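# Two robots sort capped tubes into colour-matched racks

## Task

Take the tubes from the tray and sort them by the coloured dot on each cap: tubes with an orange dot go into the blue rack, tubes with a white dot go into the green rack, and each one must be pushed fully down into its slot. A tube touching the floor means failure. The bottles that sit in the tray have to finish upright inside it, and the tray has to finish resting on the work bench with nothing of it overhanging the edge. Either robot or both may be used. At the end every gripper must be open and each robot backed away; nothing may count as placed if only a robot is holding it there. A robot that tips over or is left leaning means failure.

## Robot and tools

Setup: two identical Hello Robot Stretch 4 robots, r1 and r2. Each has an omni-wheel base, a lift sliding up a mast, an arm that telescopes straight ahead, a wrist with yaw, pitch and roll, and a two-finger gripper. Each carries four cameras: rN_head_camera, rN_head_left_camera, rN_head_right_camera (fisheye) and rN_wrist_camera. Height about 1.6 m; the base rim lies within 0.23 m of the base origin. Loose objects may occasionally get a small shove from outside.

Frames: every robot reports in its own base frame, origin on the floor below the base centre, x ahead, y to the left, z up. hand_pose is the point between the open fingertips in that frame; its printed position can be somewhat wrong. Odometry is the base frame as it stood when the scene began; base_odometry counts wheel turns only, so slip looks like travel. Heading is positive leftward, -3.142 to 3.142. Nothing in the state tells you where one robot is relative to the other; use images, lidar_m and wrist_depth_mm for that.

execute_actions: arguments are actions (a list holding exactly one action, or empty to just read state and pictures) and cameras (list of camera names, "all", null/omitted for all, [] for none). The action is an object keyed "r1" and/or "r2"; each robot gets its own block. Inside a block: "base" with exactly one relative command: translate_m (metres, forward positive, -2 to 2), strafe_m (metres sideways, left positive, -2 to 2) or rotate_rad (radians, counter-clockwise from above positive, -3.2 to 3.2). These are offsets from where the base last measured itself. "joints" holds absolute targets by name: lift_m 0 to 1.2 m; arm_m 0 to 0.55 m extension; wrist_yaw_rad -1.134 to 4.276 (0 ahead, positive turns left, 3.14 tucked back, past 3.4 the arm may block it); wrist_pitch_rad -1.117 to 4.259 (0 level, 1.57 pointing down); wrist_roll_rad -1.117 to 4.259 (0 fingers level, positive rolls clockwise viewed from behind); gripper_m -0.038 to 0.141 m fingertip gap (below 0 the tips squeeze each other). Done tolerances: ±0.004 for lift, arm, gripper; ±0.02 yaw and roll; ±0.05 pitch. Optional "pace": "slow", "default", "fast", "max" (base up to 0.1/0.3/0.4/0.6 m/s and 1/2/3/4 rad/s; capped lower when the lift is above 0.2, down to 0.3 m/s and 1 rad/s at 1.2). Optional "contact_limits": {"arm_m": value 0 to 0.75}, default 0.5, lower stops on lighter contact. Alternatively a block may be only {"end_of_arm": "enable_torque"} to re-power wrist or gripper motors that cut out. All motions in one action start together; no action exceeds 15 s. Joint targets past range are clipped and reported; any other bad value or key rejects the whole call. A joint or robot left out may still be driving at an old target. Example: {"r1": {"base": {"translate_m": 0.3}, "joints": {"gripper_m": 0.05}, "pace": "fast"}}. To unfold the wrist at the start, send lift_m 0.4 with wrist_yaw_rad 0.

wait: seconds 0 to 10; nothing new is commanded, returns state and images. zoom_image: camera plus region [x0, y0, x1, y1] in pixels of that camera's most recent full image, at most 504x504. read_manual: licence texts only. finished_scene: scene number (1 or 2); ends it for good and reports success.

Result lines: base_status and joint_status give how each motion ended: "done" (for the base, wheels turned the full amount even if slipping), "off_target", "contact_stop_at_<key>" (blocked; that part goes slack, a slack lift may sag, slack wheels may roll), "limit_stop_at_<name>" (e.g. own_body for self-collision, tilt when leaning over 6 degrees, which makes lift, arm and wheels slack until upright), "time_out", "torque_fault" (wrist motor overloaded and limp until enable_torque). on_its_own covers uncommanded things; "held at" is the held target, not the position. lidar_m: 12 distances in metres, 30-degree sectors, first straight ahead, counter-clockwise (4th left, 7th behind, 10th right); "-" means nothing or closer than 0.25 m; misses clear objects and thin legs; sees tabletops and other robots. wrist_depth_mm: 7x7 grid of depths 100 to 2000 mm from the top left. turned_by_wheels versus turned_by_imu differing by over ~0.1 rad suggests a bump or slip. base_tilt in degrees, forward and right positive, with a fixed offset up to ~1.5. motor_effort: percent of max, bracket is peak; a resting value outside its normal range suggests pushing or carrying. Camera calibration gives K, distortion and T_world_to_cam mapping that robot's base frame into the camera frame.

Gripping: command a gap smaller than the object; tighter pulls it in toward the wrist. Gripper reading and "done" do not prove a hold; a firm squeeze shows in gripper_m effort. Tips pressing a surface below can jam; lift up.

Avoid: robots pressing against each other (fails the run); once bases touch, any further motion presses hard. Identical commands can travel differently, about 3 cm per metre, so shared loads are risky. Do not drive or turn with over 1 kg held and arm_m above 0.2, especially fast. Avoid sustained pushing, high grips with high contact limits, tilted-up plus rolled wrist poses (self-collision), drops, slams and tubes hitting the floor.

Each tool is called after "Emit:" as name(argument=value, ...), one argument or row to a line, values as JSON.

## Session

Emit:
execute_actions(
  actions=[],
)

Scene clock: 0.00 s.
r1.base_odometry: x=+0.000 y=+0.000 heading=+0.000 (m, m, rad; r1's odometry frame)
r1.turned_by_wheels: +0.000 (rad since the last result)
r1.turned_by_imu: +0.000 (rad since the last result)
r1.base_tilt: forward=+0.9 right=-0.2 (deg)
r1.lidar_m: 3.62 3.77 1.00 1.06 1.56 2.89 1.29 1.01 0.98 1.07 1.55 3.36
r1.base_status: not commanded
r1.joint_positions: lift_m=+0.145 arm_m=+0.000 wrist_yaw_rad=+3.083 wrist_pitch_rad=-0.010 wrist_roll_rad=+0.004 gripper_m=+0.057
r1.joint_status: not commanded
r1.motor_effort: lift_m=+17 arm_m=-1 wrist_yaw_rad=+0 wrist_pitch_rad=-7 wrist_roll_rad=-2 gripper_m=-2 wheel_0=+0 wheel_1=+0 wheel_2=+0 (%)
r1.hand_pose: x=-0.1115 y=+0.1043 z=+0.3265 quat_wxyz=(+0.029, +0.005, +0.002, +1.000) (m; r1's base frame)
r1.wrist_depth_mm: - 145 1537 - - - - / - 144 1537 - - - - / - 123 172 - - - - / 106 139 212 - - - - / 141 1138 1499 - - - - / 991 1160 1138 1430 1182 1464 1464 / 820 878 778 891 788 904 946
r2.base_odometry: x=+0.000 y=+0.000 heading=+0.000 (m, m, rad; r2's odometry frame)
r2.turned_by_wheels: +0.000 (rad since the last result)
r2.turned_by_imu: +0.000 (rad since the last result)
r2.base_tilt: forward=+0.2 right=-0.2 (deg)
r2.lidar_m: 0.73 0.72 0.86 1.63 3.66 4.38 1.25 1.25 1.50 5.08 1.40 0.85
r2.base_status: not commanded
r2.joint_positions: lift_m=+0.276 arm_m=+0.001 wrist_yaw_rad=+3.131 wrist_pitch_rad=+0.003 wrist_roll_rad=+0.002 gripper_m=+0.057
r2.joint_status: not commanded
r2.motor_effort: lift_m=+19 arm_m=+0 wrist_yaw_rad=+0 wrist_pitch_rad=-7 wrist_roll_rad=+1 gripper_m=-3 wheel_0=+0 wheel_1=+0 wheel_2=+0 (%)
r2.hand_pose: x=-0.1152 y=+0.0906 z=+0.4536 quat_wxyz=(+0.006, -0.001, +0.001, +1.000) (m; r2's base frame)
r2.wrist_depth_mm: - 136 - - - - - / - 123 202 - - - - / - 131 193 - - - - / 135 137 - - - - - / - - - - - - - / 1255 1366 195 1576 202 1661 1708 / 1042 976 1078 137 1025 1138 1138
pictures: r1_head_camera, r1_head_left_camera, r1_head_right_camera, r1_wrist_camera, r2_head_camera, r2_head_left_camera, r2_head_right_camera, r2_wrist_camera
camera_calibration (this result's frames):
r1_wrist_camera: T_world_to_cam=[[0.038239, 0.998408, 0.0414559, -0.111414], [-0.0464526, 0.0432175, -0.997985, 0.382481], [-0.998188, 0.0362362, 0.0480313, 0.0916611], [0, 0, 0, 1]] pos_world=[0.113523, 0.091385, 0.381927]
r2_wrist_camera: T_world_to_cam=[[0.0607464, 0.998117, 0.00849971, -0.103462], [0.0264586, 0.00690226, -0.999626, 0.506709], [-0.997802, 0.0609486, -0.0259895, 0.117282], [0, 0, 0, 1]] pos_world=[0.109902, 0.0926214, 0.510447]
Images, in order (width x height): r1_head_camera 420x560, r1_head_left_camera 420x672, r1_head_right_camera 420x672, r1_wrist_camera 616x392, r2_head_camera 420x560, r2_head_left_camera 420x672, r2_head_right_camera 420x672, r2_wrist_camera 616x392.

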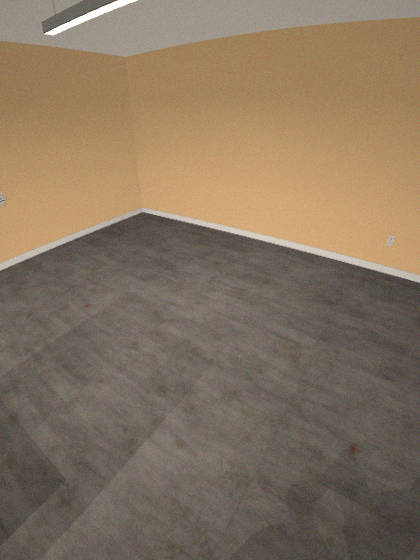

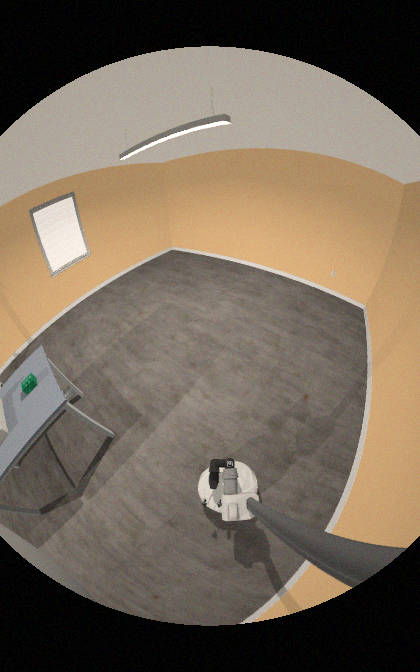

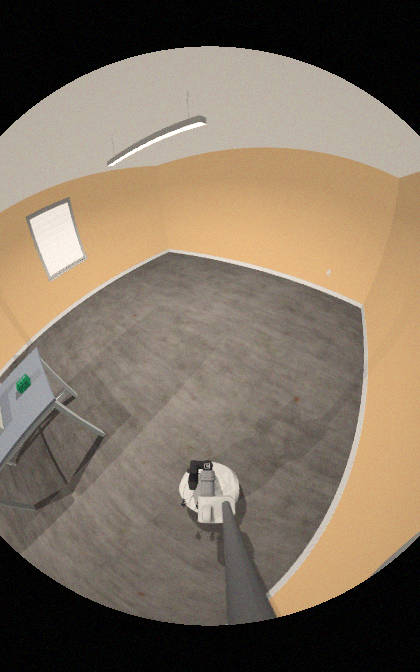

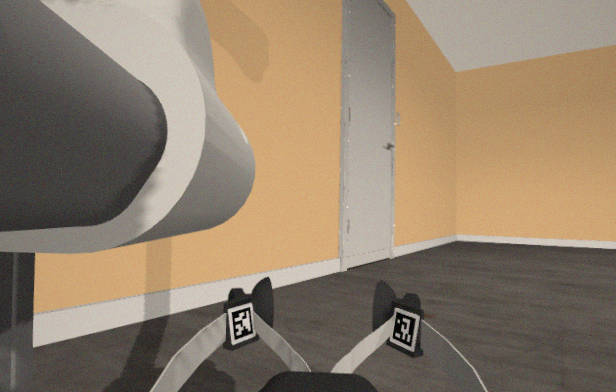

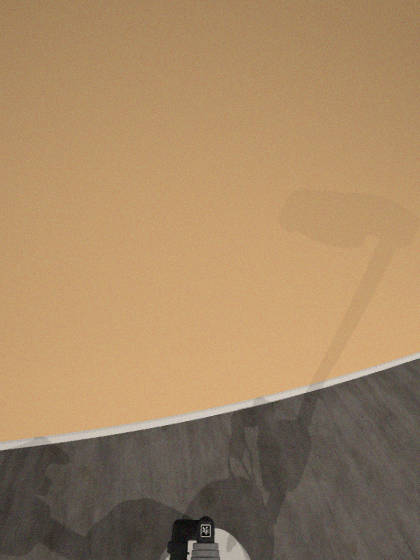

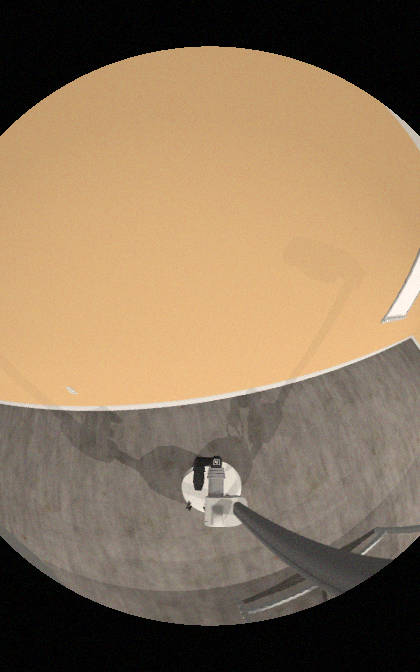

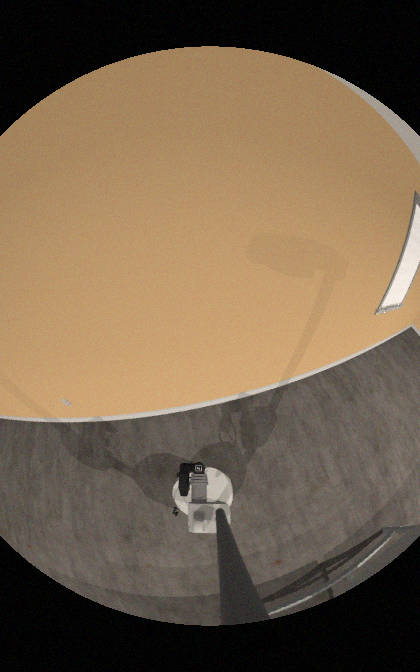

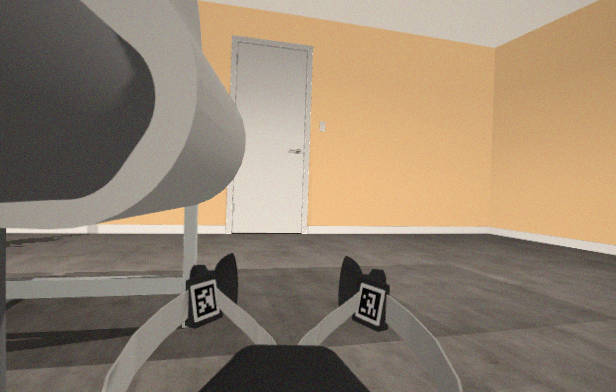

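Emit:
execute_actions(
  actions=[
    {"r1": {"base": {"rotate_rad": 0.94}, "pace": "fast"}, "r2": {"base": {"rotate_rad": -2.88}, "pace": "fast"}},
  ],
  cameras=["r1_head_camera", "r1_head_left_camera", "r2_head_camera", "r2_head_left_camera"],
)

Scene clock: 4.23 s.
r1.base_odometry: x=+0.000 y=+0.000 heading=+0.940 (m, m, rad; r1's odometry frame)
r1.turned_by_wheels: +0.940 (rad since the last result)
r1.turned_by_imu: +0.944 (rad since the last result)
r1.base_tilt: forward=+1.0 right=-0.2 (deg)
r1.lidar_m: 1.02 1.02 1.38 4.08 1.42 1.05 0.98 1.05 1.40 3.35 3.50 3.90
r1.base_status: done
r1.joint_positions: lift_m=+0.145 arm_m=+0.000 wrist_yaw_rad=+3.083 wrist_pitch_rad=-0.010 wrist_roll_rad=+0.004 gripper_m=+0.057
r1.joint_status: not commanded
r1.motor_effort: lift_m=+17(17) arm_m=-1(2) wrist_yaw_rad=-3(1) wrist_pitch_rad=-7(7) wrist_roll_rad=-1(2) gripper_m=-3(1) wheel_0=-1(10) wheel_1=-1(9) wheel_2=+0(13) (%)
r1.hand_pose: x=-0.1115 y=+0.1043 z=+0.3265 quat_wxyz=(+0.029, +0.005, +0.002, +1.000) (m; r1's base frame)
r1.wrist_depth_mm: - 145 1160 1160 1182 1182 1205 / - 144 1160 1160 1160 1160 1160 / - 123 172 1138 1138 1160 1182 / 106 139 212 1138 1160 1160 1160 / 141 1098 1138 1118 1160 1138 1138 / 1098 1098 1098 1118 1098 1118 1138 / 820 878 778 891 788 917 946
r2.base_odometry: x=+0.000 y=+0.000 heading=-2.880 (m, m, rad; r2's odometry frame)
r2.turned_by_wheels: -2.880 (rad since the last result)
r2.turned_by_imu: -2.920 (rad since the last result)
r2.base_tilt: forward=+0.2 right=-0.2 (deg)
r2.lidar_m: 1.22 1.28 1.86 2.62 1.03 0.76 0.72 0.78 1.10 3.31 3.87 4.09
r2.base_status: done
r2.joint_positions: lift_m=+0.276 arm_m=+0.001 wrist_yaw_rad=+3.130 wrist_pitch_rad=+0.003 wrist_roll_rad=+0.002 gripper_m=+0.057
r2.joint_status: not commanded
r2.motor_effort: lift_m=+19(19) arm_m=+0(0) wrist_yaw_rad=+2(1) wrist_pitch_rad=-7(6) wrist_roll_rad=+1(1) gripper_m=-2(3) wheel_0=+0(7) wheel_1=+0(14) wheel_2=-1(7) (%)
r2.hand_pose: x=-0.1152 y=+0.0907 z=+0.4536 quat_wxyz=(+0.006, -0.001, +0.001, +1.000) (m; r2's base frame)
r2.wrist_depth_mm: - 135 854 866 854 878 866 / - 123 202 866 854 878 878 / - 131 194 866 866 866 878 / 135 137 866 866 866 866 878 / 854 854 878 866 854 891 904 / 866 878 195 866 202 891 878 / 854 842 866 138 878 878 878
pictures: r1_head_camera, r1_head_left_camera, r2_head_camera, r2_head_left_camera
Images, in order (width x height): r1_head_camera 420x560, r1_head_left_camera 420x672, r2_head_camera 420x560, r2_head_left_camera 420x672.

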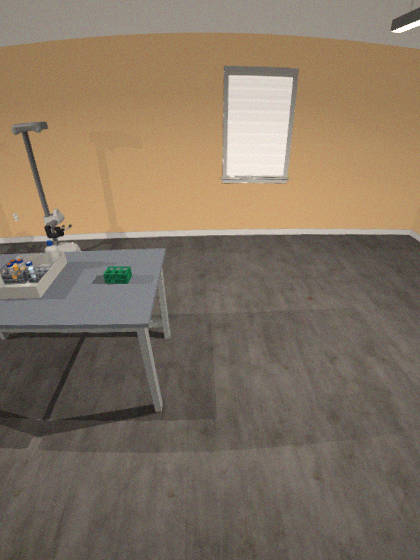

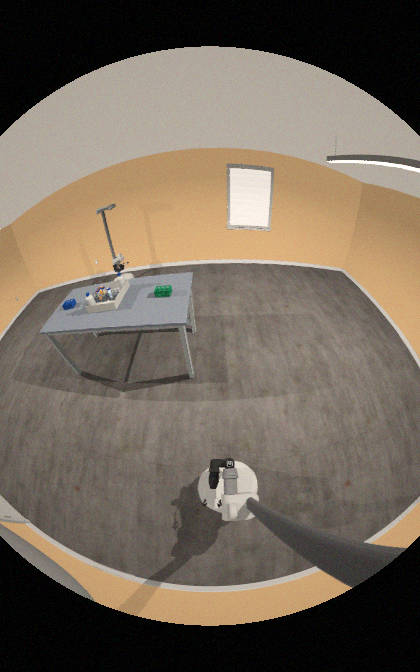

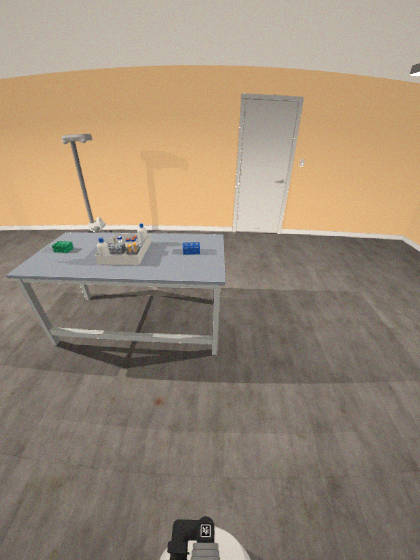

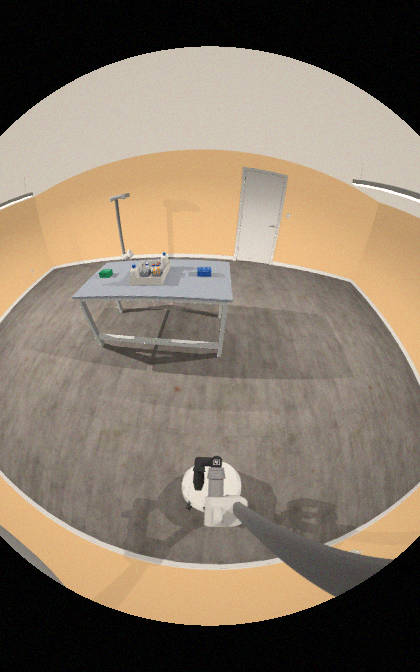

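Emit:
zoom_image(
  camera="r2_head_camera",
  region=[40, 215, 220, 285],
)

Emit:
zoom_image(
  camera="r1_head_left_camera",
  region=[40, 260, 200, 340],
)

Region (40, 215, 220, 285) of r2_head_camera's 420x560 image, scaled by 2.800, with more detail than that image has.

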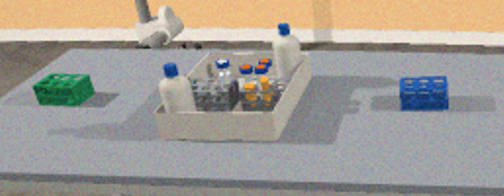

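Region (40, 260, 200, 340) of r1_head_left_camera's 420x672 image, scaled by 3.150, with more detail than that image has.

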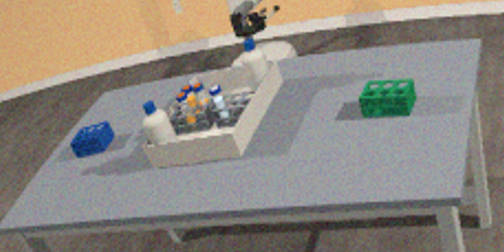

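Emit:
execute_actions(
  actions=[
    {"r1": {"base": {"strafe_m": 0.95}, "joints": {"lift_m": 1.15, "wrist_yaw_rad": 0, "gripper_m": 0.07}, "pace": "fast"}, "r2": {"base": {"strafe_m": 0.62}, "joints": {"lift_m": 1.15, "wrist_yaw_rad": 0, "gripper_m": 0.07}, "pace": "fast"}},
  ],
  cameras=["r1_head_camera", "r2_head_camera"],
)

Scene clock: 12.03 s.
r1.base_odometry: x=-0.767 y=+0.561 heading=+0.940 (m, m, rad; r1's odometry frame)
r1.turned_by_wheels: +0.000 (rad since the last result)
r1.turned_by_imu: -0.001 (rad since the last result)
r1.base_tilt: forward=+0.9 right=-0.1 (deg)
r1.lidar_m: 0.94 0.98 4.60 4.10 1.43 1.03 1.00 1.06 1.42 3.85 4.46 1.03
r1.base_status: done
r1.joint_positions: lift_m=+1.150 arm_m=+0.000 wrist_yaw_rad=+0.000 wrist_pitch_rad=-0.010 wrist_roll_rad=+0.004 gripper_m=+0.070
r1.joint_status: all done
r1.motor_effort: lift_m=+21(22) arm_m=-1(1) wrist_yaw_rad=+0(1) wrist_pitch_rad=-8(8) wrist_roll_rad=-1(2) gripper_m=-3(3) wheel_0=+2(12) wheel_1=-2(13) wheel_2=+0(3) (%)
r1.hand_pose: x=+0.4598 y=-0.0874 z=+1.3309 quat_wxyz=(+1.000, +0.002, -0.005, +0.000) (m; r1's base frame)
r1.wrist_depth_mm: - - - - - - - / - - - - - - - / - - - - - - - / - - - - - - - / - - - - - - - / - - 217 - - - - / - 1430 1255 1281 1366 - -
r2.base_odometry: x=+0.160 y=-0.599 heading=-2.880 (m, m, rad; r2's odometry frame)
r2.turned_by_wheels: +0.000 (rad since the last result)
r2.turned_by_imu: -0.001 (rad since the last result)
r2.base_tilt: forward=+0.2 right=-0.2 (deg)
r2.lidar_m: 1.24 1.29 4.57 2.58 1.01 0.74 0.70 0.75 1.11 3.25 4.51 1.27
r2.base_status: done
r2.joint_positions: lift_m=+1.150 arm_m=+0.001 wrist_yaw_rad=+0.000 wrist_pitch_rad=+0.003 wrist_roll_rad=+0.002 gripper_m=+0.070
r2.joint_status: all done
r2.motor_effort: lift_m=+21(29) arm_m=+0(0) wrist_yaw_rad=+1(10) wrist_pitch_rad=-7(7) wrist_roll_rad=+1(1) gripper_m=-4(5) wheel_0=+1(11) wheel_1=+0(13) wheel_2=+0(0) (%)
r2.hand_pose: x=+0.4608 y=-0.0874 z=+1.3272 quat_wxyz=(+1.000, +0.001, +0.001, +0.000) (m; r2's base frame)
r2.wrist_depth_mm: - - - - - - - / - - - - - - - / - - - - - - - / - - - - - - - / - - - - - - - / - - 213 - 206 - - / 1205 1205 1205 136 1255 - -
pictures: r1_head_camera, r2_head_camera
Images, in order (width x height): r1_head_camera 420x560, r2_head_camera 420x560.

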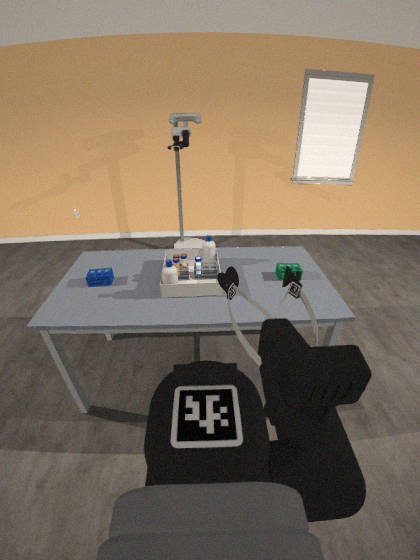

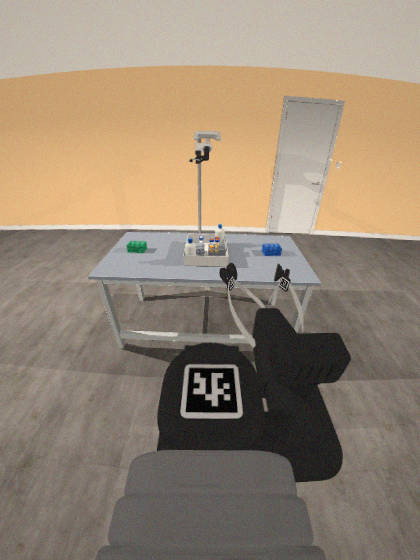

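Emit:
execute_actions(
  actions=[
    {"r1": {"base": {"translate_m": 0.74}, "joints": {"wrist_pitch_rad": 1.57, "arm_m": 0.33}, "pace": "fast"}, "r2": {"base": {"translate_m": 0.96}, "joints": {"wrist_pitch_rad": 1.57, "arm_m": 0.1}, "pace": "fast"}},
  ],
  cameras=["r1_wrist_camera", "r2_wrist_camera", "r2_head_left_camera"],
)

Scene clock: 19.13 s.
r1.base_odometry: x=-0.331 y=+1.158 heading=+0.940 (m, m, rad; r1's odometry frame)
r1.turned_by_wheels: +0.000 (rad since the last result)
r1.turned_by_imu: +0.001 (rad since the last result)
r1.base_tilt: forward=+1.0 right=-0.2 (deg)
r1.lidar_m: 0.25 0.25 0.33 4.43 2.47 1.83 1.74 1.84 2.47 4.31 0.32 0.25
r1.base_status: done
r1.joint_positions: lift_m=+1.150 arm_m=+0.329 wrist_yaw_rad=+0.000 wrist_pitch_rad=+1.570 wrist_roll_rad=+0.004 gripper_m=+0.070
r1.joint_status: all done
r1.motor_effort: lift_m=+21(21) arm_m=+5(6) wrist_yaw_rad=+0(2) wrist_pitch_rad=+0(6) wrist_roll_rad=-2(2) gripper_m=-2(3) wheel_0=+1(5) wheel_1=+2(3) wheel_2=-2(8) (%)
r1.hand_pose: x=+0.5003 y=-0.0874 z=+1.0394 quat_wxyz=(+0.707, +0.001, +0.707, -0.001) (m; r1's base frame)
r1.wrist_depth_mm: 530 512 512 439 504 496 492 / 525 517 508 504 500 496 488 / 521 445 449 504 496 492 488 / 521 508 504 496 496 488 484 / 521 418 508 500 496 488 480 / 517 508 217 496 492 488 480 / 517 508 504 496 488 480 477
r2.base_odometry: x=-0.767 y=-0.847 heading=-2.880 (m, m, rad; r2's odometry frame)
r2.turned_by_wheels: +0.000 (rad since the last result)
r2.turned_by_imu: -0.005 (rad since the last result)
r2.base_tilt: forward=+0.3 right=-0.2 (deg)
r2.lidar_m: 0.28 0.29 0.42 4.39 2.31 1.74 1.66 1.76 2.44 4.34 0.42 0.30
r2.base_status: done
r2.joint_positions: lift_m=+1.150 arm_m=+0.099 wrist_yaw_rad=+0.000 wrist_pitch_rad=+1.570 wrist_roll_rad=+0.002 gripper_m=+0.070
r2.joint_status: all done
r2.motor_effort: lift_m=+21(22) arm_m=+7(8) wrist_yaw_rad=+0(1) wrist_pitch_rad=+1(5) wrist_roll_rad=+1(1) gripper_m=-6(1) wheel_0=+0(6) wheel_1=+1(11) wheel_2=+0(9) (%)
r2.hand_pose: x=+0.2699 y=-0.0874 z=+1.0395 quat_wxyz=(+0.708, +0.001, +0.707, -0.001) (m; r2's base frame)
r2.wrist_depth_mm: 477 433 488 496 504 508 512 / 484 492 500 500 508 512 517 / 488 496 496 504 504 508 517 / 1205 500 500 504 508 517 521 / 1229 1229 1025 1118 1281 1281 1308 / 1229 1229 213 1042 206 1308 1308 / 1229 1255 1255 137 1281 1281 1336
pictures: r1_wrist_camera, r2_head_left_camera, r2_wrist_camera
camera_calibration (this result's frames):
r1_wrist_camera: T_world_to_cam=[[0.0414009, -0.99892, -0.021102, -0.0841317], [-0.998398, -0.0405458, -0.0394561, 0.603297], [0.0385579, 0.0227017, -0.998998, 1.24354], [0, 0, 0, 1]] pos_world=[0.557865, -0.08781, 1.26432]
r2_wrist_camera: T_world_to_cam=[[0.00818219, -0.998729, 0.0497397, -0.157394], [-0.999727, -0.00708131, 0.022269, 0.296879], [-0.0218884, -0.0499083, -0.998514, 1.26551], [0, 0, 0, 1]] pos_world=[0.325786, -0.0919321, 1.26484]
Images, in order (width x height): r1_wrist_camera 616x392, r2_head_left_camera 420x672, r2_wrist_camera 616x392.

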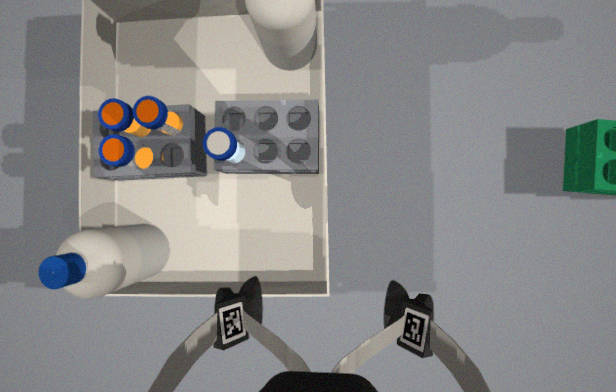

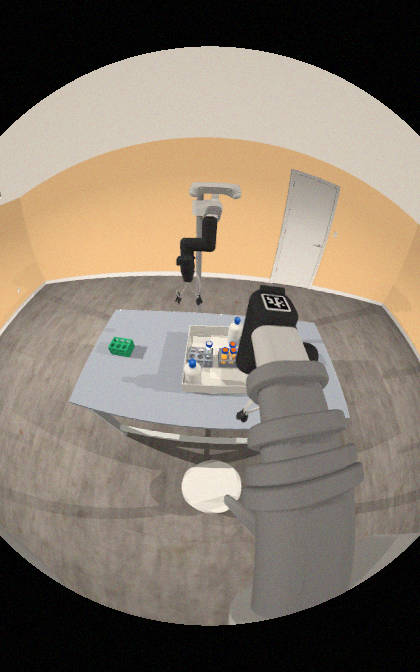

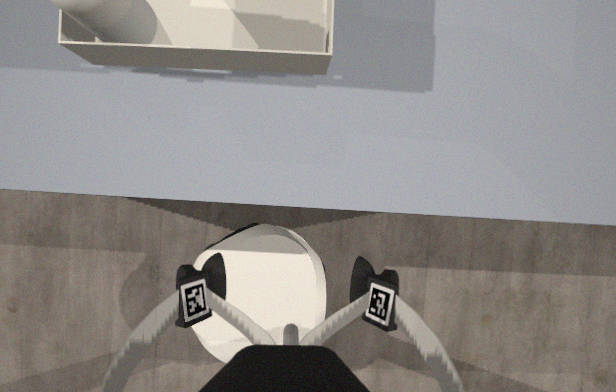

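Emit:
zoom_image(
  camera="r1_wrist_camera",
  region=[80, 80, 332, 200],
)

Region (80, 80, 332, 200) of r1_wrist_camera's 616x392 image, scaled by 2.000; it fills the top 240 rows of this view, and the rest is white.

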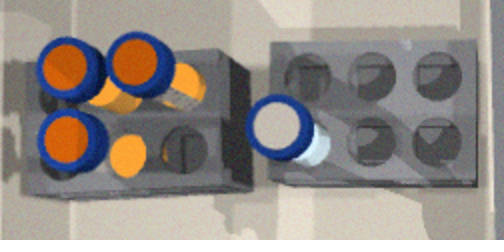

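Emit:
execute_actions(
  actions=[
    {"r1": {"base": {"strafe_m": 0.22}, "joints": {"arm_m": 0.441, "gripper_m": 0.06}}, "r2": {"base": {"strafe_m": 0.143}}},
  ],
  cameras=["r1_wrist_camera"],
)

Scene clock: 29.33 s.
r1.base_odometry: x=-0.508 y=+1.288 heading=+0.940 (m, m, rad; r1's odometry frame)
r1.turned_by_wheels: +0.000 (rad since the last result)
r1.turned_by_imu: -0.001 (rad since the last result)
r1.base_tilt: forward=+1.0 right=-0.1 (deg)
r1.lidar_m: 0.25 0.25 0.34 4.20 2.52 1.86 1.74 1.82 2.48 4.52 0.32 0.25
r1.base_status: done
r1.joint_positions: lift_m=+1.150 arm_m=+0.440 wrist_yaw_rad=+0.000 wrist_pitch_rad=+1.570 wrist_roll_rad=+0.004 gripper_m=+0.060
r1.joint_status: all done
r1.motor_effort: lift_m=+21(21) arm_m=+5(4) wrist_yaw_rad=-1(1) wrist_pitch_rad=-2(1) wrist_roll_rad=-2(1) gripper_m=-2(5) wheel_0=+0(10) wheel_1=+0(8) wheel_2=+0(4) (%)
r1.hand_pose: x=+0.6112 y=-0.0874 z=+1.0394 quat_wxyz=(+0.707, +0.001, +0.707, -0.001) (m; r1's base frame)
r1.wrist_depth_mm: 530 521 512 512 504 496 492 / 525 521 512 504 496 355 488 / 525 517 512 500 496 421 484 / 521 517 508 500 492 462 484 / 492 512 504 439 433 430 480 / 517 512 508 496 217 484 480 / 512 508 500 353 433 452 477
r2.base_odometry: x=-0.730 y=-0.986 heading=-2.880 (m, m, rad; r2's odometry frame)
r2.turned_by_wheels: +0.000 (rad since the last result)
r2.turned_by_imu: +0.000 (rad since the last result)
r2.base_tilt: forward=+0.2 right=-0.2 (deg)
r2.lidar_m: 0.29 0.31 0.44 4.26 2.33 1.71 1.66 1.75 2.49 4.48 0.42 0.29
r2.base_status: done
r2.joint_positions: lift_m=+1.150 arm_m=+0.099 wrist_yaw_rad=+0.000 wrist_pitch_rad=+1.570 wrist_roll_rad=+0.002 gripper_m=+0.070
r2.joint_status: not commanded
r2.motor_effort: lift_m=+22(22) arm_m=+7(7) wrist_yaw_rad=+1(2) wrist_pitch_rad=+1(1) wrist_roll_rad=+1(1) gripper_m=-3(1) wheel_0=+0(7) wheel_1=+0(7) wheel_2=-1(0) (%)
r2.hand_pose: x=+0.2699 y=-0.0874 z=+1.0395 quat_wxyz=(+0.708, +0.001, +0.707, -0.001) (m; r2's base frame)
r2.wrist_depth_mm: 484 488 421 496 500 512 512 / 484 492 496 500 500 508 512 / 488 488 496 504 508 517 521 / 1205 1229 500 504 512 517 517 / 1205 1229 1042 1098 1281 1255 1281 / 1229 1229 213 1060 206 1281 1308 / 1229 1229 1255 137 1281 1308 1308
pictures: r1_wrist_camera
camera_calibration (this result's frames):
r1_wrist_camera: T_world_to_cam=[[0.0413101, -0.998923, -0.0211026, -0.0886689], [-0.998403, -0.0404554, -0.0394404, 0.714052], [0.0385442, 0.0226982, -0.998999, 1.23927], [0, 0, 0, 1]] pos_world=[0.668808, -0.0878153, 1.26432]
Images, in order (width x height): r1_wrist_camera 616x392.

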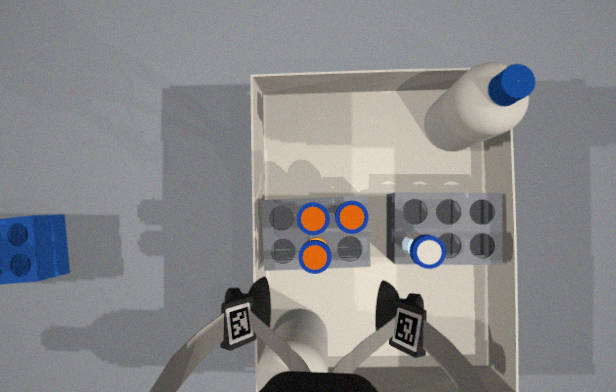

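Emit:
execute_actions(
  actions=[
    {"r1": {"base": {"strafe_m": 0.003}, "joints": {"arm_m": 0.445, "lift_m": 1.015}}},
  ],
  cameras=["r1_wrist_camera"],
)

Scene clock: 32.17 s.
r1.base_odometry: x=-0.511 y=+1.290 heading=+0.940 (m, m, rad; r1's odometry frame)
r1.turned_by_wheels: +0.000 (rad since the last result)
r1.turned_by_imu: -0.001 (rad since the last result)
r1.base_tilt: forward=+0.9 right=-0.2 (deg)
r1.lidar_m: 0.25 0.25 0.33 4.20 2.50 1.84 1.75 1.82 2.50 4.55 0.35 0.26
r1.base_status: done
r1.joint_positions: lift_m=+1.015 arm_m=+0.444 wrist_yaw_rad=+0.000 wrist_pitch_rad=+1.570 wrist_roll_rad=+0.004 gripper_m=+0.060
r1.joint_status: all done
r1.motor_effort: lift_m=+14(17) arm_m=+5(7) wrist_yaw_rad=+0(2) wrist_pitch_rad=+0(0) wrist_roll_rad=-1(2) gripper_m=-1(3) wheel_0=-1(6) wheel_1=-1(6) wheel_2=+0(2) (%)
r1.hand_pose: x=+0.6152 y=-0.0874 z=+0.9051 quat_wxyz=(+0.707, +0.001, +0.707, -0.001) (m; r1's base frame)
r1.wrist_depth_mm: 387 379 375 351 330 309 224 / 384 379 375 366 364 310 233 / 382 377 373 364 362 357 330 / 379 375 373 364 357 351 315 / 379 375 368 301 322 294 294 / 377 373 310 301 218 351 334 / 377 373 347 330 353 351 340
r2.base_odometry: x=-0.730 y=-0.986 heading=-2.880 (m, m, rad; r2's odometry frame)
r2.turned_by_wheels: +0.000 (rad since the last result)
r2.turned_by_imu: +0.000 (rad since the last result)
r2.base_tilt: forward=+0.3 right=-0.2 (deg)
r2.lidar_m: 0.28 0.32 0.45 4.25 2.34 1.73 1.67 1.76 2.46 4.47 0.42 0.30
r2.base_status: not commanded
r2.joint_positions: lift_m=+1.150 arm_m=+0.099 wrist_yaw_rad=+0.000 wrist_pitch_rad=+1.570 wrist_roll_rad=+0.002 gripper_m=+0.070
r2.joint_status: not commanded
r2.motor_effort: lift_m=+21(22) arm_m=+8(7) wrist_yaw_rad=+1(2) wrist_pitch_rad=+1(1) wrist_roll_rad=+1(1) gripper_m=-1(1) wheel_0=+0(0) wheel_1=+0(0) wheel_2=+0(0) (%)
r2.hand_pose: x=+0.2699 y=-0.0874 z=+1.0395 quat_wxyz=(+0.708, +0.001, +0.707, -0.001) (m; r2's base frame)
r2.wrist_depth_mm: 484 484 424 500 500 508 508 / 488 488 496 500 504 517 521 / 492 492 496 504 504 508 517 / 1229 1205 500 500 512 512 521 / 1229 1229 1060 1118 1308 1281 1308 / 1205 1255 214 1060 205 1281 1308 / 1229 1255 1255 137 1281 1308 1308
pictures: r1_wrist_camera
camera_calibration (this result's frames):
r1_wrist_camera: T_world_to_cam=[[0.0412988, -0.998924, -0.0211058, -0.09166], [-0.998406, -0.0404457, -0.0393629, 0.712672], [0.0384669, 0.0226978, -0.999002, 1.10491], [0, 0, 0, 1]] pos_world=[0.672819, -0.0878159, 1.12992]
Images, in order (width x height): r1_wrist_camera 616x392.

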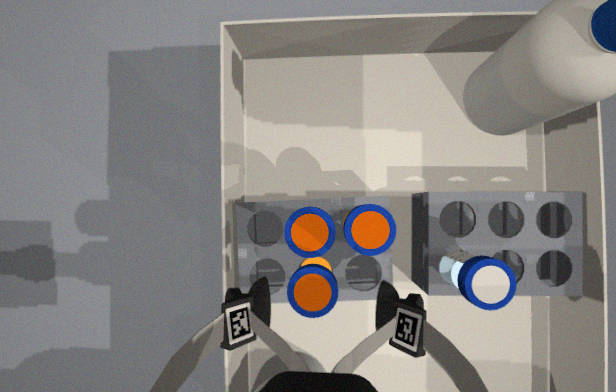

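Emit:
execute_actions(
  actions=[
    {"r1": {"base": {"strafe_m": 0.007}}},
  ],
  cameras=[],
)

Emit:
execute_actions(
  actions=[
    {"r1": {"joints": {"lift_m": 0.988}}},
  ],
  cameras=["r1_wrist_camera"],
)

Scene clock: 34.17 s.
r1.base_odometry: x=-0.517 y=+1.294 heading=+0.940 (m, m, rad; r1's odometry frame)
r1.turned_by_wheels: +0.000 (rad since the last result)
r1.turned_by_imu: +0.000 (rad since the last result)
r1.base_tilt: forward=+1.0 right=-0.1 (deg)
r1.lidar_m: 0.25 0.25 0.34 4.19 2.52 1.84 1.76 1.82 2.51 0.95 0.33 0.25
r1.base_status: done
r1.joint_positions: lift_m=+1.015 arm_m=+0.444 wrist_yaw_rad=+0.000 wrist_pitch_rad=+1.570 wrist_roll_rad=+0.004 gripper_m=+0.060
r1.joint_status: not commanded
r1.motor_effort: lift_m=+14(14) arm_m=+5(5) wrist_yaw_rad=+0(1) wrist_pitch_rad=-1(1) wrist_roll_rad=-1(2) gripper_m=+2(1) wheel_0=+1(9) wheel_1=+2(6) wheel_2=+0(0) (%)
r1.hand_pose: x=+0.6152 y=-0.0874 z=+0.9051 quat_wxyz=(+0.707, +0.001, +0.707, -0.001) (m; r1's base frame)
r1.wrist_depth_mm: 387 382 377 351 329 309 230 / 384 379 375 366 362 329 239 / 384 377 373 366 362 357 340 / 379 375 373 362 359 349 322 / 379 373 370 303 309 296 294 / 377 373 325 303 217 351 343 / 377 370 362 332 353 351 347
r2.base_odometry: x=-0.730 y=-0.986 heading=-2.880 (m, m, rad; r2's odometry frame)
r2.turned_by_wheels: +0.000 (rad since the last result)
r2.turned_by_imu: +0.000 (rad since the last result)
r2.base_tilt: forward=+0.2 right=-0.2 (deg)
r2.lidar_m: 0.28 0.29 0.44 4.26 2.30 1.74 1.66 1.75 2.46 4.46 0.40 0.30
r2.base_status: not commanded
r2.joint_positions: lift_m=+1.150 arm_m=+0.099 wrist_yaw_rad=+0.000 wrist_pitch_rad=+1.570 wrist_roll_rad=+0.002 gripper_m=+0.070
r2.joint_status: not commanded
r2.motor_effort: lift_m=+22(21) arm_m=+7(7) wrist_yaw_rad=+1(3) wrist_pitch_rad=+1(0) wrist_roll_rad=+0(1) gripper_m=-2(2) wheel_0=+0(1) wheel_1=-1(0) wheel_2=+0(0) (%)
r2.hand_pose: x=+0.2699 y=-0.0874 z=+1.0395 quat_wxyz=(+0.708, +0.001, +0.707, -0.001) (m; r2's base frame)
r2.wrist_depth_mm: 484 496 424 500 500 508 512 / 484 492 492 500 504 512 512 / 484 492 500 500 508 512 521 / 1205 1229 504 504 508 517 517 / 1229 1255 1025 1098 1308 1281 1308 / 1255 1229 213 1060 205 1281 1308 / 1255 1255 1229 137 1281 1281 1281
pictures: none
No camera images: the call's "cameras" was empty. Leave "cameras" out to get every camera's image.

Scene clock: 35.07 s.
r1.base_odometry: x=-0.517 y=+1.294 heading=+0.940 (m, m, rad; r1's odometry frame)
r1.turned_by_wheels: +0.000 (rad since the last result)
r1.turned_by_imu: +0.000 (rad since the last result)
r1.base_tilt: forward=+1.0 right=-0.2 (deg)
r1.lidar_m: 0.25 0.25 0.36 4.19 2.57 1.81 1.76 1.82 2.49 0.96 0.32 0.25
r1.base_status: not commanded
r1.joint_positions: lift_m=+0.988 arm_m=+0.444 wrist_yaw_rad=+0.000 wrist_pitch_rad=+1.570 wrist_roll_rad=+0.004 gripper_m=+0.060
r1.joint_status: all done
r1.motor_effort: lift_m=+14(13) arm_m=+5(5) wrist_yaw_rad=-1(1) wrist_pitch_rad=-1(0) wrist_roll_rad=-1(2) gripper_m=-1(2) wheel_0=+1(2) wheel_1=+2(2) wheel_2=+0(0) (%)
r1.hand_pose: x=+0.6152 y=-0.0874 z=+0.8780 quat_wxyz=(+0.707, +0.001, +0.707, -0.001) (m; r1's base frame)
r1.wrist_depth_mm: 355 351 324 307 307 307 228 / 353 351 343 340 336 330 241 / 353 351 345 338 334 329 327 / 351 347 345 336 330 322 312 / 351 347 342 274 274 268 266 / 349 345 283 213 217 273 279 / 347 343 319 332 327 324 322
r2.base_odometry: x=-0.730 y=-0.986 heading=-2.880 (m, m, rad; r2's odometry frame)
r2.turned_by_wheels: +0.000 (rad since the last result)
r2.turned_by_imu: +0.000 (rad since the last result)
r2.base_tilt: forward=+0.2 right=-0.2 (deg)
r2.lidar_m: 0.29 0.31 0.44 4.26 2.32 1.73 1.66 1.76 2.48 4.48 0.41 0.30
r2.base_status: not commanded
r2.joint_positions: lift_m=+1.150 arm_m=+0.099 wrist_yaw_rad=+0.000 wrist_pitch_rad=+1.570 wrist_roll_rad=+0.002 gripper_m=+0.070
r2.joint_status: not commanded
r2.motor_effort: lift_m=+22(22) arm_m=+7(8) wrist_yaw_rad=+1(0) wrist_pitch_rad=+0(1) wrist_roll_rad=+1(1) gripper_m=-1(4) wheel_0=+1(1) wheel_1=+0(0) wheel_2=+0(0) (%)
r2.hand_pose: x=+0.2699 y=-0.0874 z=+1.0395 quat_wxyz=(+0.708, +0.001, +0.707, -0.001) (m; r2's base frame)
r2.wrist_depth_mm: 484 488 421 496 500 508 512 / 488 492 496 496 508 508 512 / 484 488 500 500 508 512 517 / 1229 1229 504 508 504 508 517 / 1229 1229 1060 1098 1281 1281 1281 / 1205 1229 214 1042 206 1281 1308 / 1255 1255 1255 137 1255 1281 1308
pictures: r1_wrist_camera
camera_calibration (this result's frames):
r1_wrist_camera: T_world_to_cam=[[0.0412988, -0.998924, -0.0211058, -0.0922304], [-0.998406, -0.0404457, -0.0393629, 0.711611], [0.0384669, 0.0226978, -0.999002, 1.07792], [0, 0, 0, 1]] pos_world=[0.672822, -0.0878158, 1.10291]
Images, in order (width x height): r1_wrist_camera 616x392.

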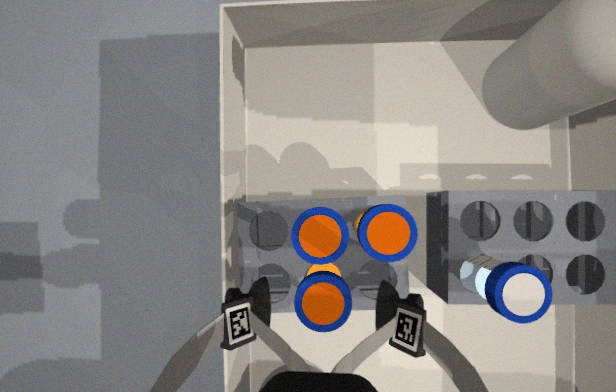

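The cap is centred between the fingers. I'll close the gripper and lift.

Emit:
execute_actions(
  actions=[
    {"r1": {"joints": {"gripper_m": 0.015}}},
  ],
  cameras=[],
)

Emit:
execute_actions(
  actions=[
    {"r1": {"joints": {"lift_m": 1.09}}},
  ],
  cameras=["r1_wrist_camera"],
)

Emit:
zoom_image(
  camera="r1_wrist_camera",
  region=[240, 190, 408, 302],
)

Scene clock: 36.93 s.
r1.base_odometry: x=-0.517 y=+1.294 heading=+0.940 (m, m, rad; r1's odometry frame)
r1.turned_by_wheels: +0.000 (rad since the last result)
r1.turned_by_imu: +0.000 (rad since the last result)
r1.base_tilt: forward=+1.0 right=-0.2 (deg)
r1.lidar_m: 0.25 0.25 0.34 4.17 2.55 1.85 1.74 1.81 2.53 0.92 0.36 0.25
r1.base_status: not commanded
r1.joint_positions: lift_m=+0.988 arm_m=+0.444 wrist_yaw_rad=+0.000 wrist_pitch_rad=+1.570 wrist_roll_rad=+0.004 gripper_m=+0.015
r1.joint_status: all done
r1.motor_effort: lift_m=+14(14) arm_m=+5(5) wrist_yaw_rad=-1(2) wrist_pitch_rad=+0(1) wrist_roll_rad=-2(1) gripper_m=-6(12) wheel_0=+1(1) wheel_1=+2(2) wheel_2=+0(0) (%)
r1.hand_pose: x=+0.6152 y=-0.0874 z=+0.8780 quat_wxyz=(+0.707, +0.001, +0.707, -0.001) (m; r1's base frame)
r1.wrist_depth_mm: 357 353 325 307 307 307 227 / 355 349 343 340 334 330 241 / 353 349 345 338 334 330 327 / 351 347 343 336 332 322 312 / 351 347 342 274 274 268 267 / 349 343 342 208 213 274 279 / 347 343 278 330 327 324 322
r2.base_odometry: x=-0.730 y=-0.986 heading=-2.880 (m, m, rad; r2's odometry frame)
r2.turned_by_wheels: +0.000 (rad since the last result)
r2.turned_by_imu: +0.000 (rad since the last result)
r2.base_tilt: forward=+0.2 right=-0.2 (deg)
r2.lidar_m: 0.29 0.31 0.45 4.26 2.32 1.73 1.66 1.75 2.48 4.49 0.44 0.32
r2.base_status: not commanded
r2.joint_positions: lift_m=+1.150 arm_m=+0.099 wrist_yaw_rad=+0.000 wrist_pitch_rad=+1.570 wrist_roll_rad=+0.002 gripper_m=+0.070
r2.joint_status: not commanded
r2.motor_effort: lift_m=+22(22) arm_m=+7(7) wrist_yaw_rad=+1(1) wrist_pitch_rad=+1(1) wrist_roll_rad=+0(1) gripper_m=-2(1) wheel_0=+0(0) wheel_1=+0(0) wheel_2=+0(0) (%)
r2.hand_pose: x=+0.2699 y=-0.0874 z=+1.0395 quat_wxyz=(+0.708, +0.001, +0.707, -0.001) (m; r2's base frame)
r2.wrist_depth_mm: 484 488 418 496 496 508 517 / 488 488 496 496 504 508 517 / 488 496 496 500 508 512 517 / 1205 1229 500 504 504 517 521 / 1255 1255 1060 1118 1281 1281 1308 / 1229 1229 214 1060 205 1308 1308 / 1255 1281 1255 137 1308 1308 1281
pictures: none
No camera images: the call's "cameras" was empty. Leave "cameras" out to get every camera's image.

Scene clock: 38.40 s.
r1.base_odometry: x=-0.517 y=+1.294 heading=+0.940 (m, m, rad; r1's odometry frame)
r1.turned_by_wheels: +0.000 (rad since the last result)
r1.turned_by_imu: +0.000 (rad since the last result)
r1.base_tilt: forward=+0.9 right=-0.1 (deg)
r1.lidar_m: 0.25 0.25 0.35 4.19 2.55 1.84 1.75 1.82 2.49 1.00 0.33 0.25
r1.base_status: not commanded
r1.joint_positions: lift_m=+1.090 arm_m=+0.444 wrist_yaw_rad=+0.000 wrist_pitch_rad=+1.570 wrist_roll_rad=+0.004 gripper_m=+0.015
r1.joint_status: all done
r1.motor_effort: lift_m=+21(25) arm_m=+5(5) wrist_yaw_rad=-1(1) wrist_pitch_rad=-1(1) wrist_roll_rad=-1(1) gripper_m=-13(10) wheel_0=+1(1) wheel_1=+2(2) wheel_2=+0(0) (%)
r1.hand_pose: x=+0.6152 y=-0.0874 z=+0.9794 quat_wxyz=(+0.707, +0.001, +0.707, -0.001) (m; r1's base frame)
r1.wrist_depth_mm: 462 459 455 449 442 439 433 / 462 455 452 439 436 330 287 / 462 452 449 442 436 410 427 / 459 452 445 436 433 413 424 / 455 452 442 377 373 368 424 / 455 449 442 208 214 427 421 / 449 449 377 347 424 413 421
r2.base_odometry: x=-0.730 y=-0.986 heading=-2.880 (m, m, rad; r2's odometry frame)
r2.turned_by_wheels: +0.000 (rad since the last result)
r2.turned_by_imu: +0.000 (rad since the last result)
r2.base_tilt: forward=+0.2 right=-0.2 (deg)
r2.lidar_m: 0.27 0.31 0.43 4.26 2.34 1.72 1.66 1.75 2.48 4.49 0.42 0.31
r2.base_status: not commanded
r2.joint_positions: lift_m=+1.150 arm_m=+0.099 wrist_yaw_rad=+0.000 wrist_pitch_rad=+1.570 wrist_roll_rad=+0.002 gripper_m=+0.070
r2.joint_status: not commanded
r2.motor_effort: lift_m=+22(22) arm_m=+7(7) wrist_yaw_rad=+1(3) wrist_pitch_rad=+0(0) wrist_roll_rad=+1(1) gripper_m=-2(2) wheel_0=+0(0) wheel_1=+0(0) wheel_2=+0(0) (%)
r2.hand_pose: x=+0.2699 y=-0.0874 z=+1.0395 quat_wxyz=(+0.708, +0.001, +0.707, -0.001) (m; r2's base frame)
r2.wrist_depth_mm: 484 488 418 496 500 512 512 / 484 492 496 500 504 508 512 / 488 496 496 500 504 512 517 / 1229 1229 504 508 508 517 521 / 1205 1229 1042 1118 1255 1281 1308 / 1255 1229 214 1078 206 1281 1308 / 1229 1255 1255 137 1281 1281 1308
pictures: r1_wrist_camera
camera_calibration (this result's frames):
r1_wrist_camera: T_world_to_cam=[[0.0412985, -0.998924, -0.0211058, -0.0900908], [-0.998406, -0.0404454, -0.039363, 0.715605], [0.0384671, 0.0226978, -0.999002, 1.17919], [0, 0, 0, 1]] pos_world=[0.672825, -0.0878159, 1.20428]
Images, in order (width x height): r1_wrist_camera 616x392.

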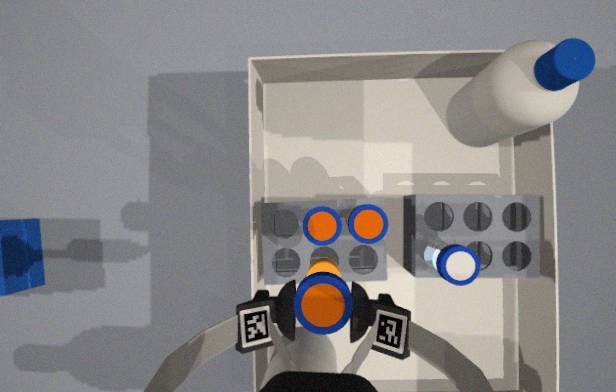

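Region (240, 190, 408, 302) of r1_wrist_camera's 616x392 image, scaled by 3.000.

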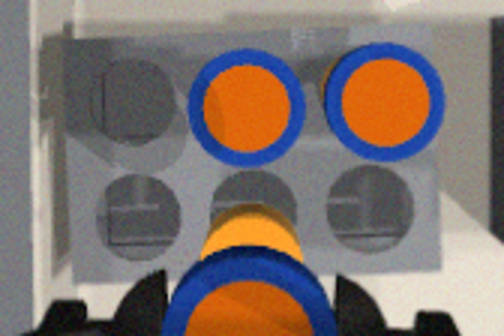

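Emit:
execute_actions(
  actions=[
    {"r1": {"base": {"strafe_m": 0.46}}, "r2": {"joints": {"arm_m": 0.47, "lift_m": 1.09, "gripper_m": 0.065}}},
  ],
  cameras=["r1_wrist_camera", "r2_wrist_camera"],
)

Scene clock: 42.83 s.
r1.base_odometry: x=-0.888 y=+1.565 heading=+0.940 (m, m, rad; r1's odometry frame)
r1.turned_by_wheels: +0.000 (rad since the last result)
r1.turned_by_imu: -0.001 (rad since the last result)
r1.base_tilt: forward=+1.0 right=-0.1 (deg)
r1.lidar_m: 0.25 0.25 3.91 3.71 2.53 1.79 1.72 1.82 2.48 0.95 0.34 0.25
r1.base_status: done
r1.joint_positions: lift_m=+1.090 arm_m=+0.444 wrist_yaw_rad=+0.000 wrist_pitch_rad=+1.570 wrist_roll_rad=+0.004 gripper_m=+0.015
r1.joint_status: not commanded
r1.motor_effort: lift_m=+21(21) arm_m=+5(5) wrist_yaw_rad=+0(1) wrist_pitch_rad=+1(0) wrist_roll_rad=-2(2) gripper_m=-6(11) wheel_0=-2(9) wheel_1=+1(16) wheel_2=+0(2) (%)
r1.hand_pose: x=+0.6152 y=-0.0874 z=+0.9794 quat_wxyz=(+0.707, +0.001, +0.707, -0.001) (m; r1's base frame)
r1.wrist_depth_mm: 1281 1255 452 445 439 436 430 / 1281 1255 449 445 439 433 430 / 1281 1229 449 445 439 433 430 / 1255 1229 445 442 436 433 424 / 1229 1255 445 433 407 433 424 / 1255 1229 442 208 213 427 424 / 1229 1229 436 433 427 424 421
r2.base_odometry: x=-0.730 y=-0.986 heading=-2.880 (m, m, rad; r2's odometry frame)
r2.turned_by_wheels: +0.000 (rad since the last result)
r2.turned_by_imu: +0.000 (rad since the last result)
r2.base_tilt: forward=+0.3 right=-0.2 (deg)
r2.lidar_m: 0.29 0.31 0.44 4.26 2.32 1.73 1.65 1.79 2.49 4.48 0.43 0.28
r2.base_status: not commanded
r2.joint_positions: lift_m=+1.090 arm_m=+0.469 wrist_yaw_rad=+0.000 wrist_pitch_rad=+1.570 wrist_roll_rad=+0.002 gripper_m=+0.065
r2.joint_status: all done
r2.motor_effort: lift_m=+16(21) arm_m=+8(9) wrist_yaw_rad=+2(0) wrist_pitch_rad=-1(0) wrist_roll_rad=+1(1) gripper_m=-4(5) wheel_0=+0(1) wheel_1=+0(0) wheel_2=+0(0) (%)
r2.hand_pose: x=+0.6399 y=-0.0874 z=+0.9799 quat_wxyz=(+0.707, +0.001, +0.707, -0.001) (m; r2's base frame)
r2.wrist_depth_mm: 424 427 413 436 427 304 452 / 430 430 433 439 379 334 452 / 430 433 436 442 442 445 455 / 430 436 379 410 410 449 452 / 430 433 382 439 324 455 459 / 436 436 198 442 203 455 459 / 436 310 304 137 445 459 462
pictures: r1_wrist_camera, r2_wrist_camera
camera_calibration (this result's frames):
r1_wrist_camera: T_world_to_cam=[[0.0412984, -0.998924, -0.0211058, -0.0900906], [-0.998406, -0.0404453, -0.039363, 0.715608], [0.0384671, 0.0226978, -0.999002, 1.1792], [0, 0, 0, 1]] pos_world=[0.672828, -0.0878159, 1.20429]
r2_wrist_camera: T_world_to_cam=[[0.00853237, -0.998726, 0.0497379, -0.157679], [-0.999719, -0.00742031, 0.0225004, 0.667785], [-0.0221027, -0.0499159, -0.998509, 1.21424], [0, 0, 0, 1]] pos_world=[0.695781, -0.0919131, 1.20525]
Images, in order (width x height): r1_wrist_camera 616x392, r2_wrist_camera 616x392.

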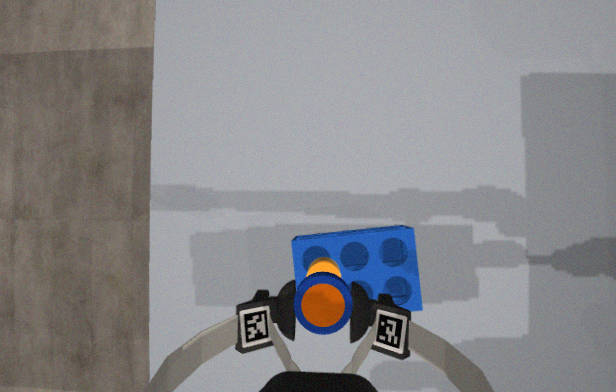

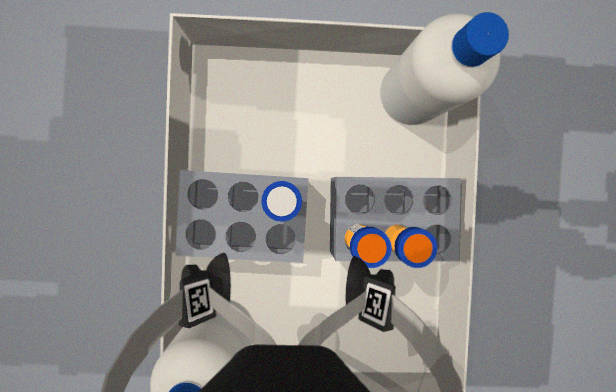

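Emit:
zoom_image(
  camera="r1_wrist_camera",
  region=[280, 215, 448, 327],
)

Region (280, 215, 448, 327) of r1_wrist_camera's 616x392 image, scaled by 3.000.

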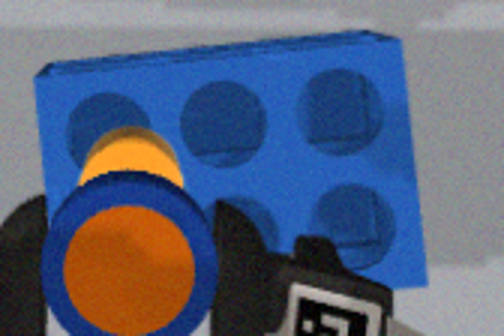

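Emit:
execute_actions(
  actions=[
    {"r1": {"base": {"strafe_m": 0.009}}, "r2": {"base": {"strafe_m": 0.0055}, "joints": {"arm_m": 0.508, "lift_m": 1.02}}},
  ],
  cameras=["r1_wrist_camera", "r2_wrist_camera"],
)

Emit:
zoom_image(
  camera="r1_wrist_camera",
  region=[280, 215, 448, 327],
)

Scene clock: 46.60 s.
r1.base_odometry: x=-0.895 y=+1.570 heading=+0.940 (m, m, rad; r1's odometry frame)
r1.turned_by_wheels: +0.000 (rad since the last result)
r1.turned_by_imu: +0.000 (rad since the last result)
r1.base_tilt: forward=+0.9 right=-0.1 (deg)
r1.lidar_m: 0.25 0.25 3.88 3.73 2.54 1.80 1.76 1.83 2.49 0.95 0.34 0.25
r1.base_status: done
r1.joint_positions: lift_m=+1.090 arm_m=+0.444 wrist_yaw_rad=+0.000 wrist_pitch_rad=+1.570 wrist_roll_rad=+0.004 gripper_m=+0.015
r1.joint_status: not commanded
r1.motor_effort: lift_m=+21(21) arm_m=+5(5) wrist_yaw_rad=+1(2) wrist_pitch_rad=+0(0) wrist_roll_rad=-2(2) gripper_m=-9(11) wheel_0=+0(8) wheel_1=+1(8) wheel_2=+0(1) (%)
r1.hand_pose: x=+0.6152 y=-0.0874 z=+0.9794 quat_wxyz=(+0.707, +0.001, +0.707, -0.001) (m; r1's base frame)
r1.wrist_depth_mm: 1281 1255 455 449 442 436 433 / 1281 1255 452 445 439 433 430 / 1281 1255 449 442 439 433 427 / 1281 1255 449 442 436 433 427 / 1255 1229 445 439 404 430 424 / 1255 1255 442 208 213 427 421 / 1255 1229 439 436 427 421 421
r2.base_odometry: x=-0.728 y=-0.991 heading=-2.880 (m, m, rad; r2's odometry frame)
r2.turned_by_wheels: +0.000 (rad since the last result)
r2.turned_by_imu: +0.000 (rad since the last result)
r2.base_tilt: forward=+0.3 right=-0.2 (deg)
r2.lidar_m: 0.29 0.31 0.44 4.24 2.29 1.74 1.66 1.77 2.47 4.49 0.40 0.30
r2.base_status: done
r2.joint_positions: lift_m=+1.020 arm_m=+0.507 wrist_yaw_rad=+0.000 wrist_pitch_rad=+1.570 wrist_roll_rad=+0.002 gripper_m=+0.065
r2.joint_status: all done
r2.motor_effort: lift_m=+17(18) arm_m=+8(8) wrist_yaw_rad=+0(2) wrist_pitch_rad=+0(0) wrist_roll_rad=+1(0) gripper_m=-3(2) wheel_0=+0(7) wheel_1=+0(5) wheel_2=+0(1) (%)
r2.hand_pose: x=+0.6778 y=-0.0874 z=+0.9099 quat_wxyz=(+0.707, +0.001, +0.707, -0.001) (m; r2's base frame)
r2.wrist_depth_mm: 357 359 338 368 373 373 375 / 357 359 362 368 368 234 231 / 359 366 366 368 373 291 382 / 364 364 366 370 375 351 384 / 364 366 309 309 315 319 387 / 366 366 198 343 202 320 384 / 368 334 366 137 377 349 389
pictures: r1_wrist_camera, r2_wrist_camera
camera_calibration (this result's frames):
r1_wrist_camera: T_world_to_cam=[[0.0412988, -0.998924, -0.0211058, -0.0900909], [-0.998406, -0.0404457, -0.0393629, 0.715609], [0.0384669, 0.0226978, -0.999002, 1.1792], [0, 0, 0, 1]] pos_world=[0.672829, -0.0878159, 1.20429]
r2_wrist_camera: T_world_to_cam=[[0.00845939, -0.998727, 0.049737, -0.154471], [-0.999717, -0.00734195, 0.0226071, 0.707207], [-0.0222131, -0.0499142, -0.998506, 1.14525], [0, 0, 0, 1]] pos_world=[0.733754, -0.0919175, 1.13523]
Images, in order (width x height): r1_wrist_camera 616x392, r2_wrist_camera 616x392.

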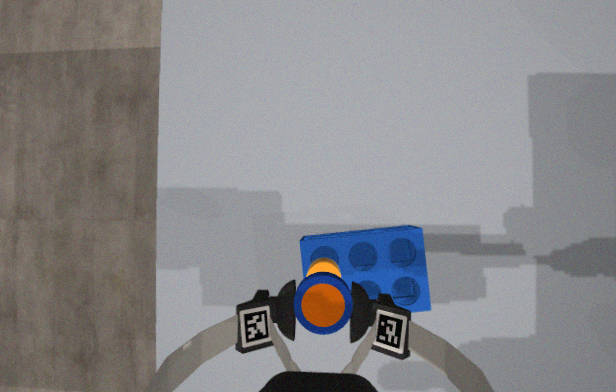

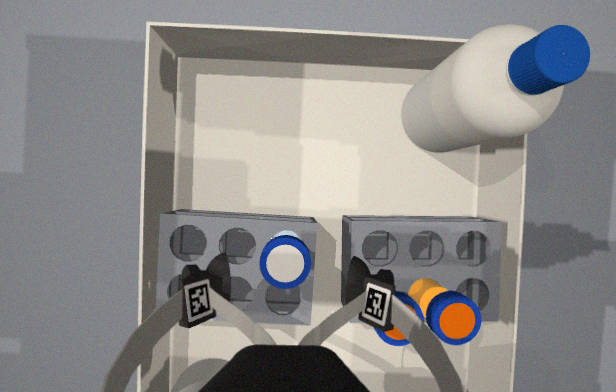

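Region (280, 215, 448, 327) of r1_wrist_camera's 616x392 image, scaled by 3.000.

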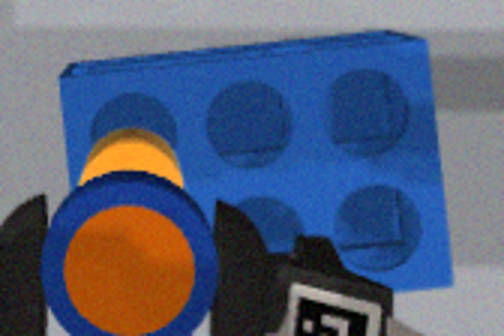

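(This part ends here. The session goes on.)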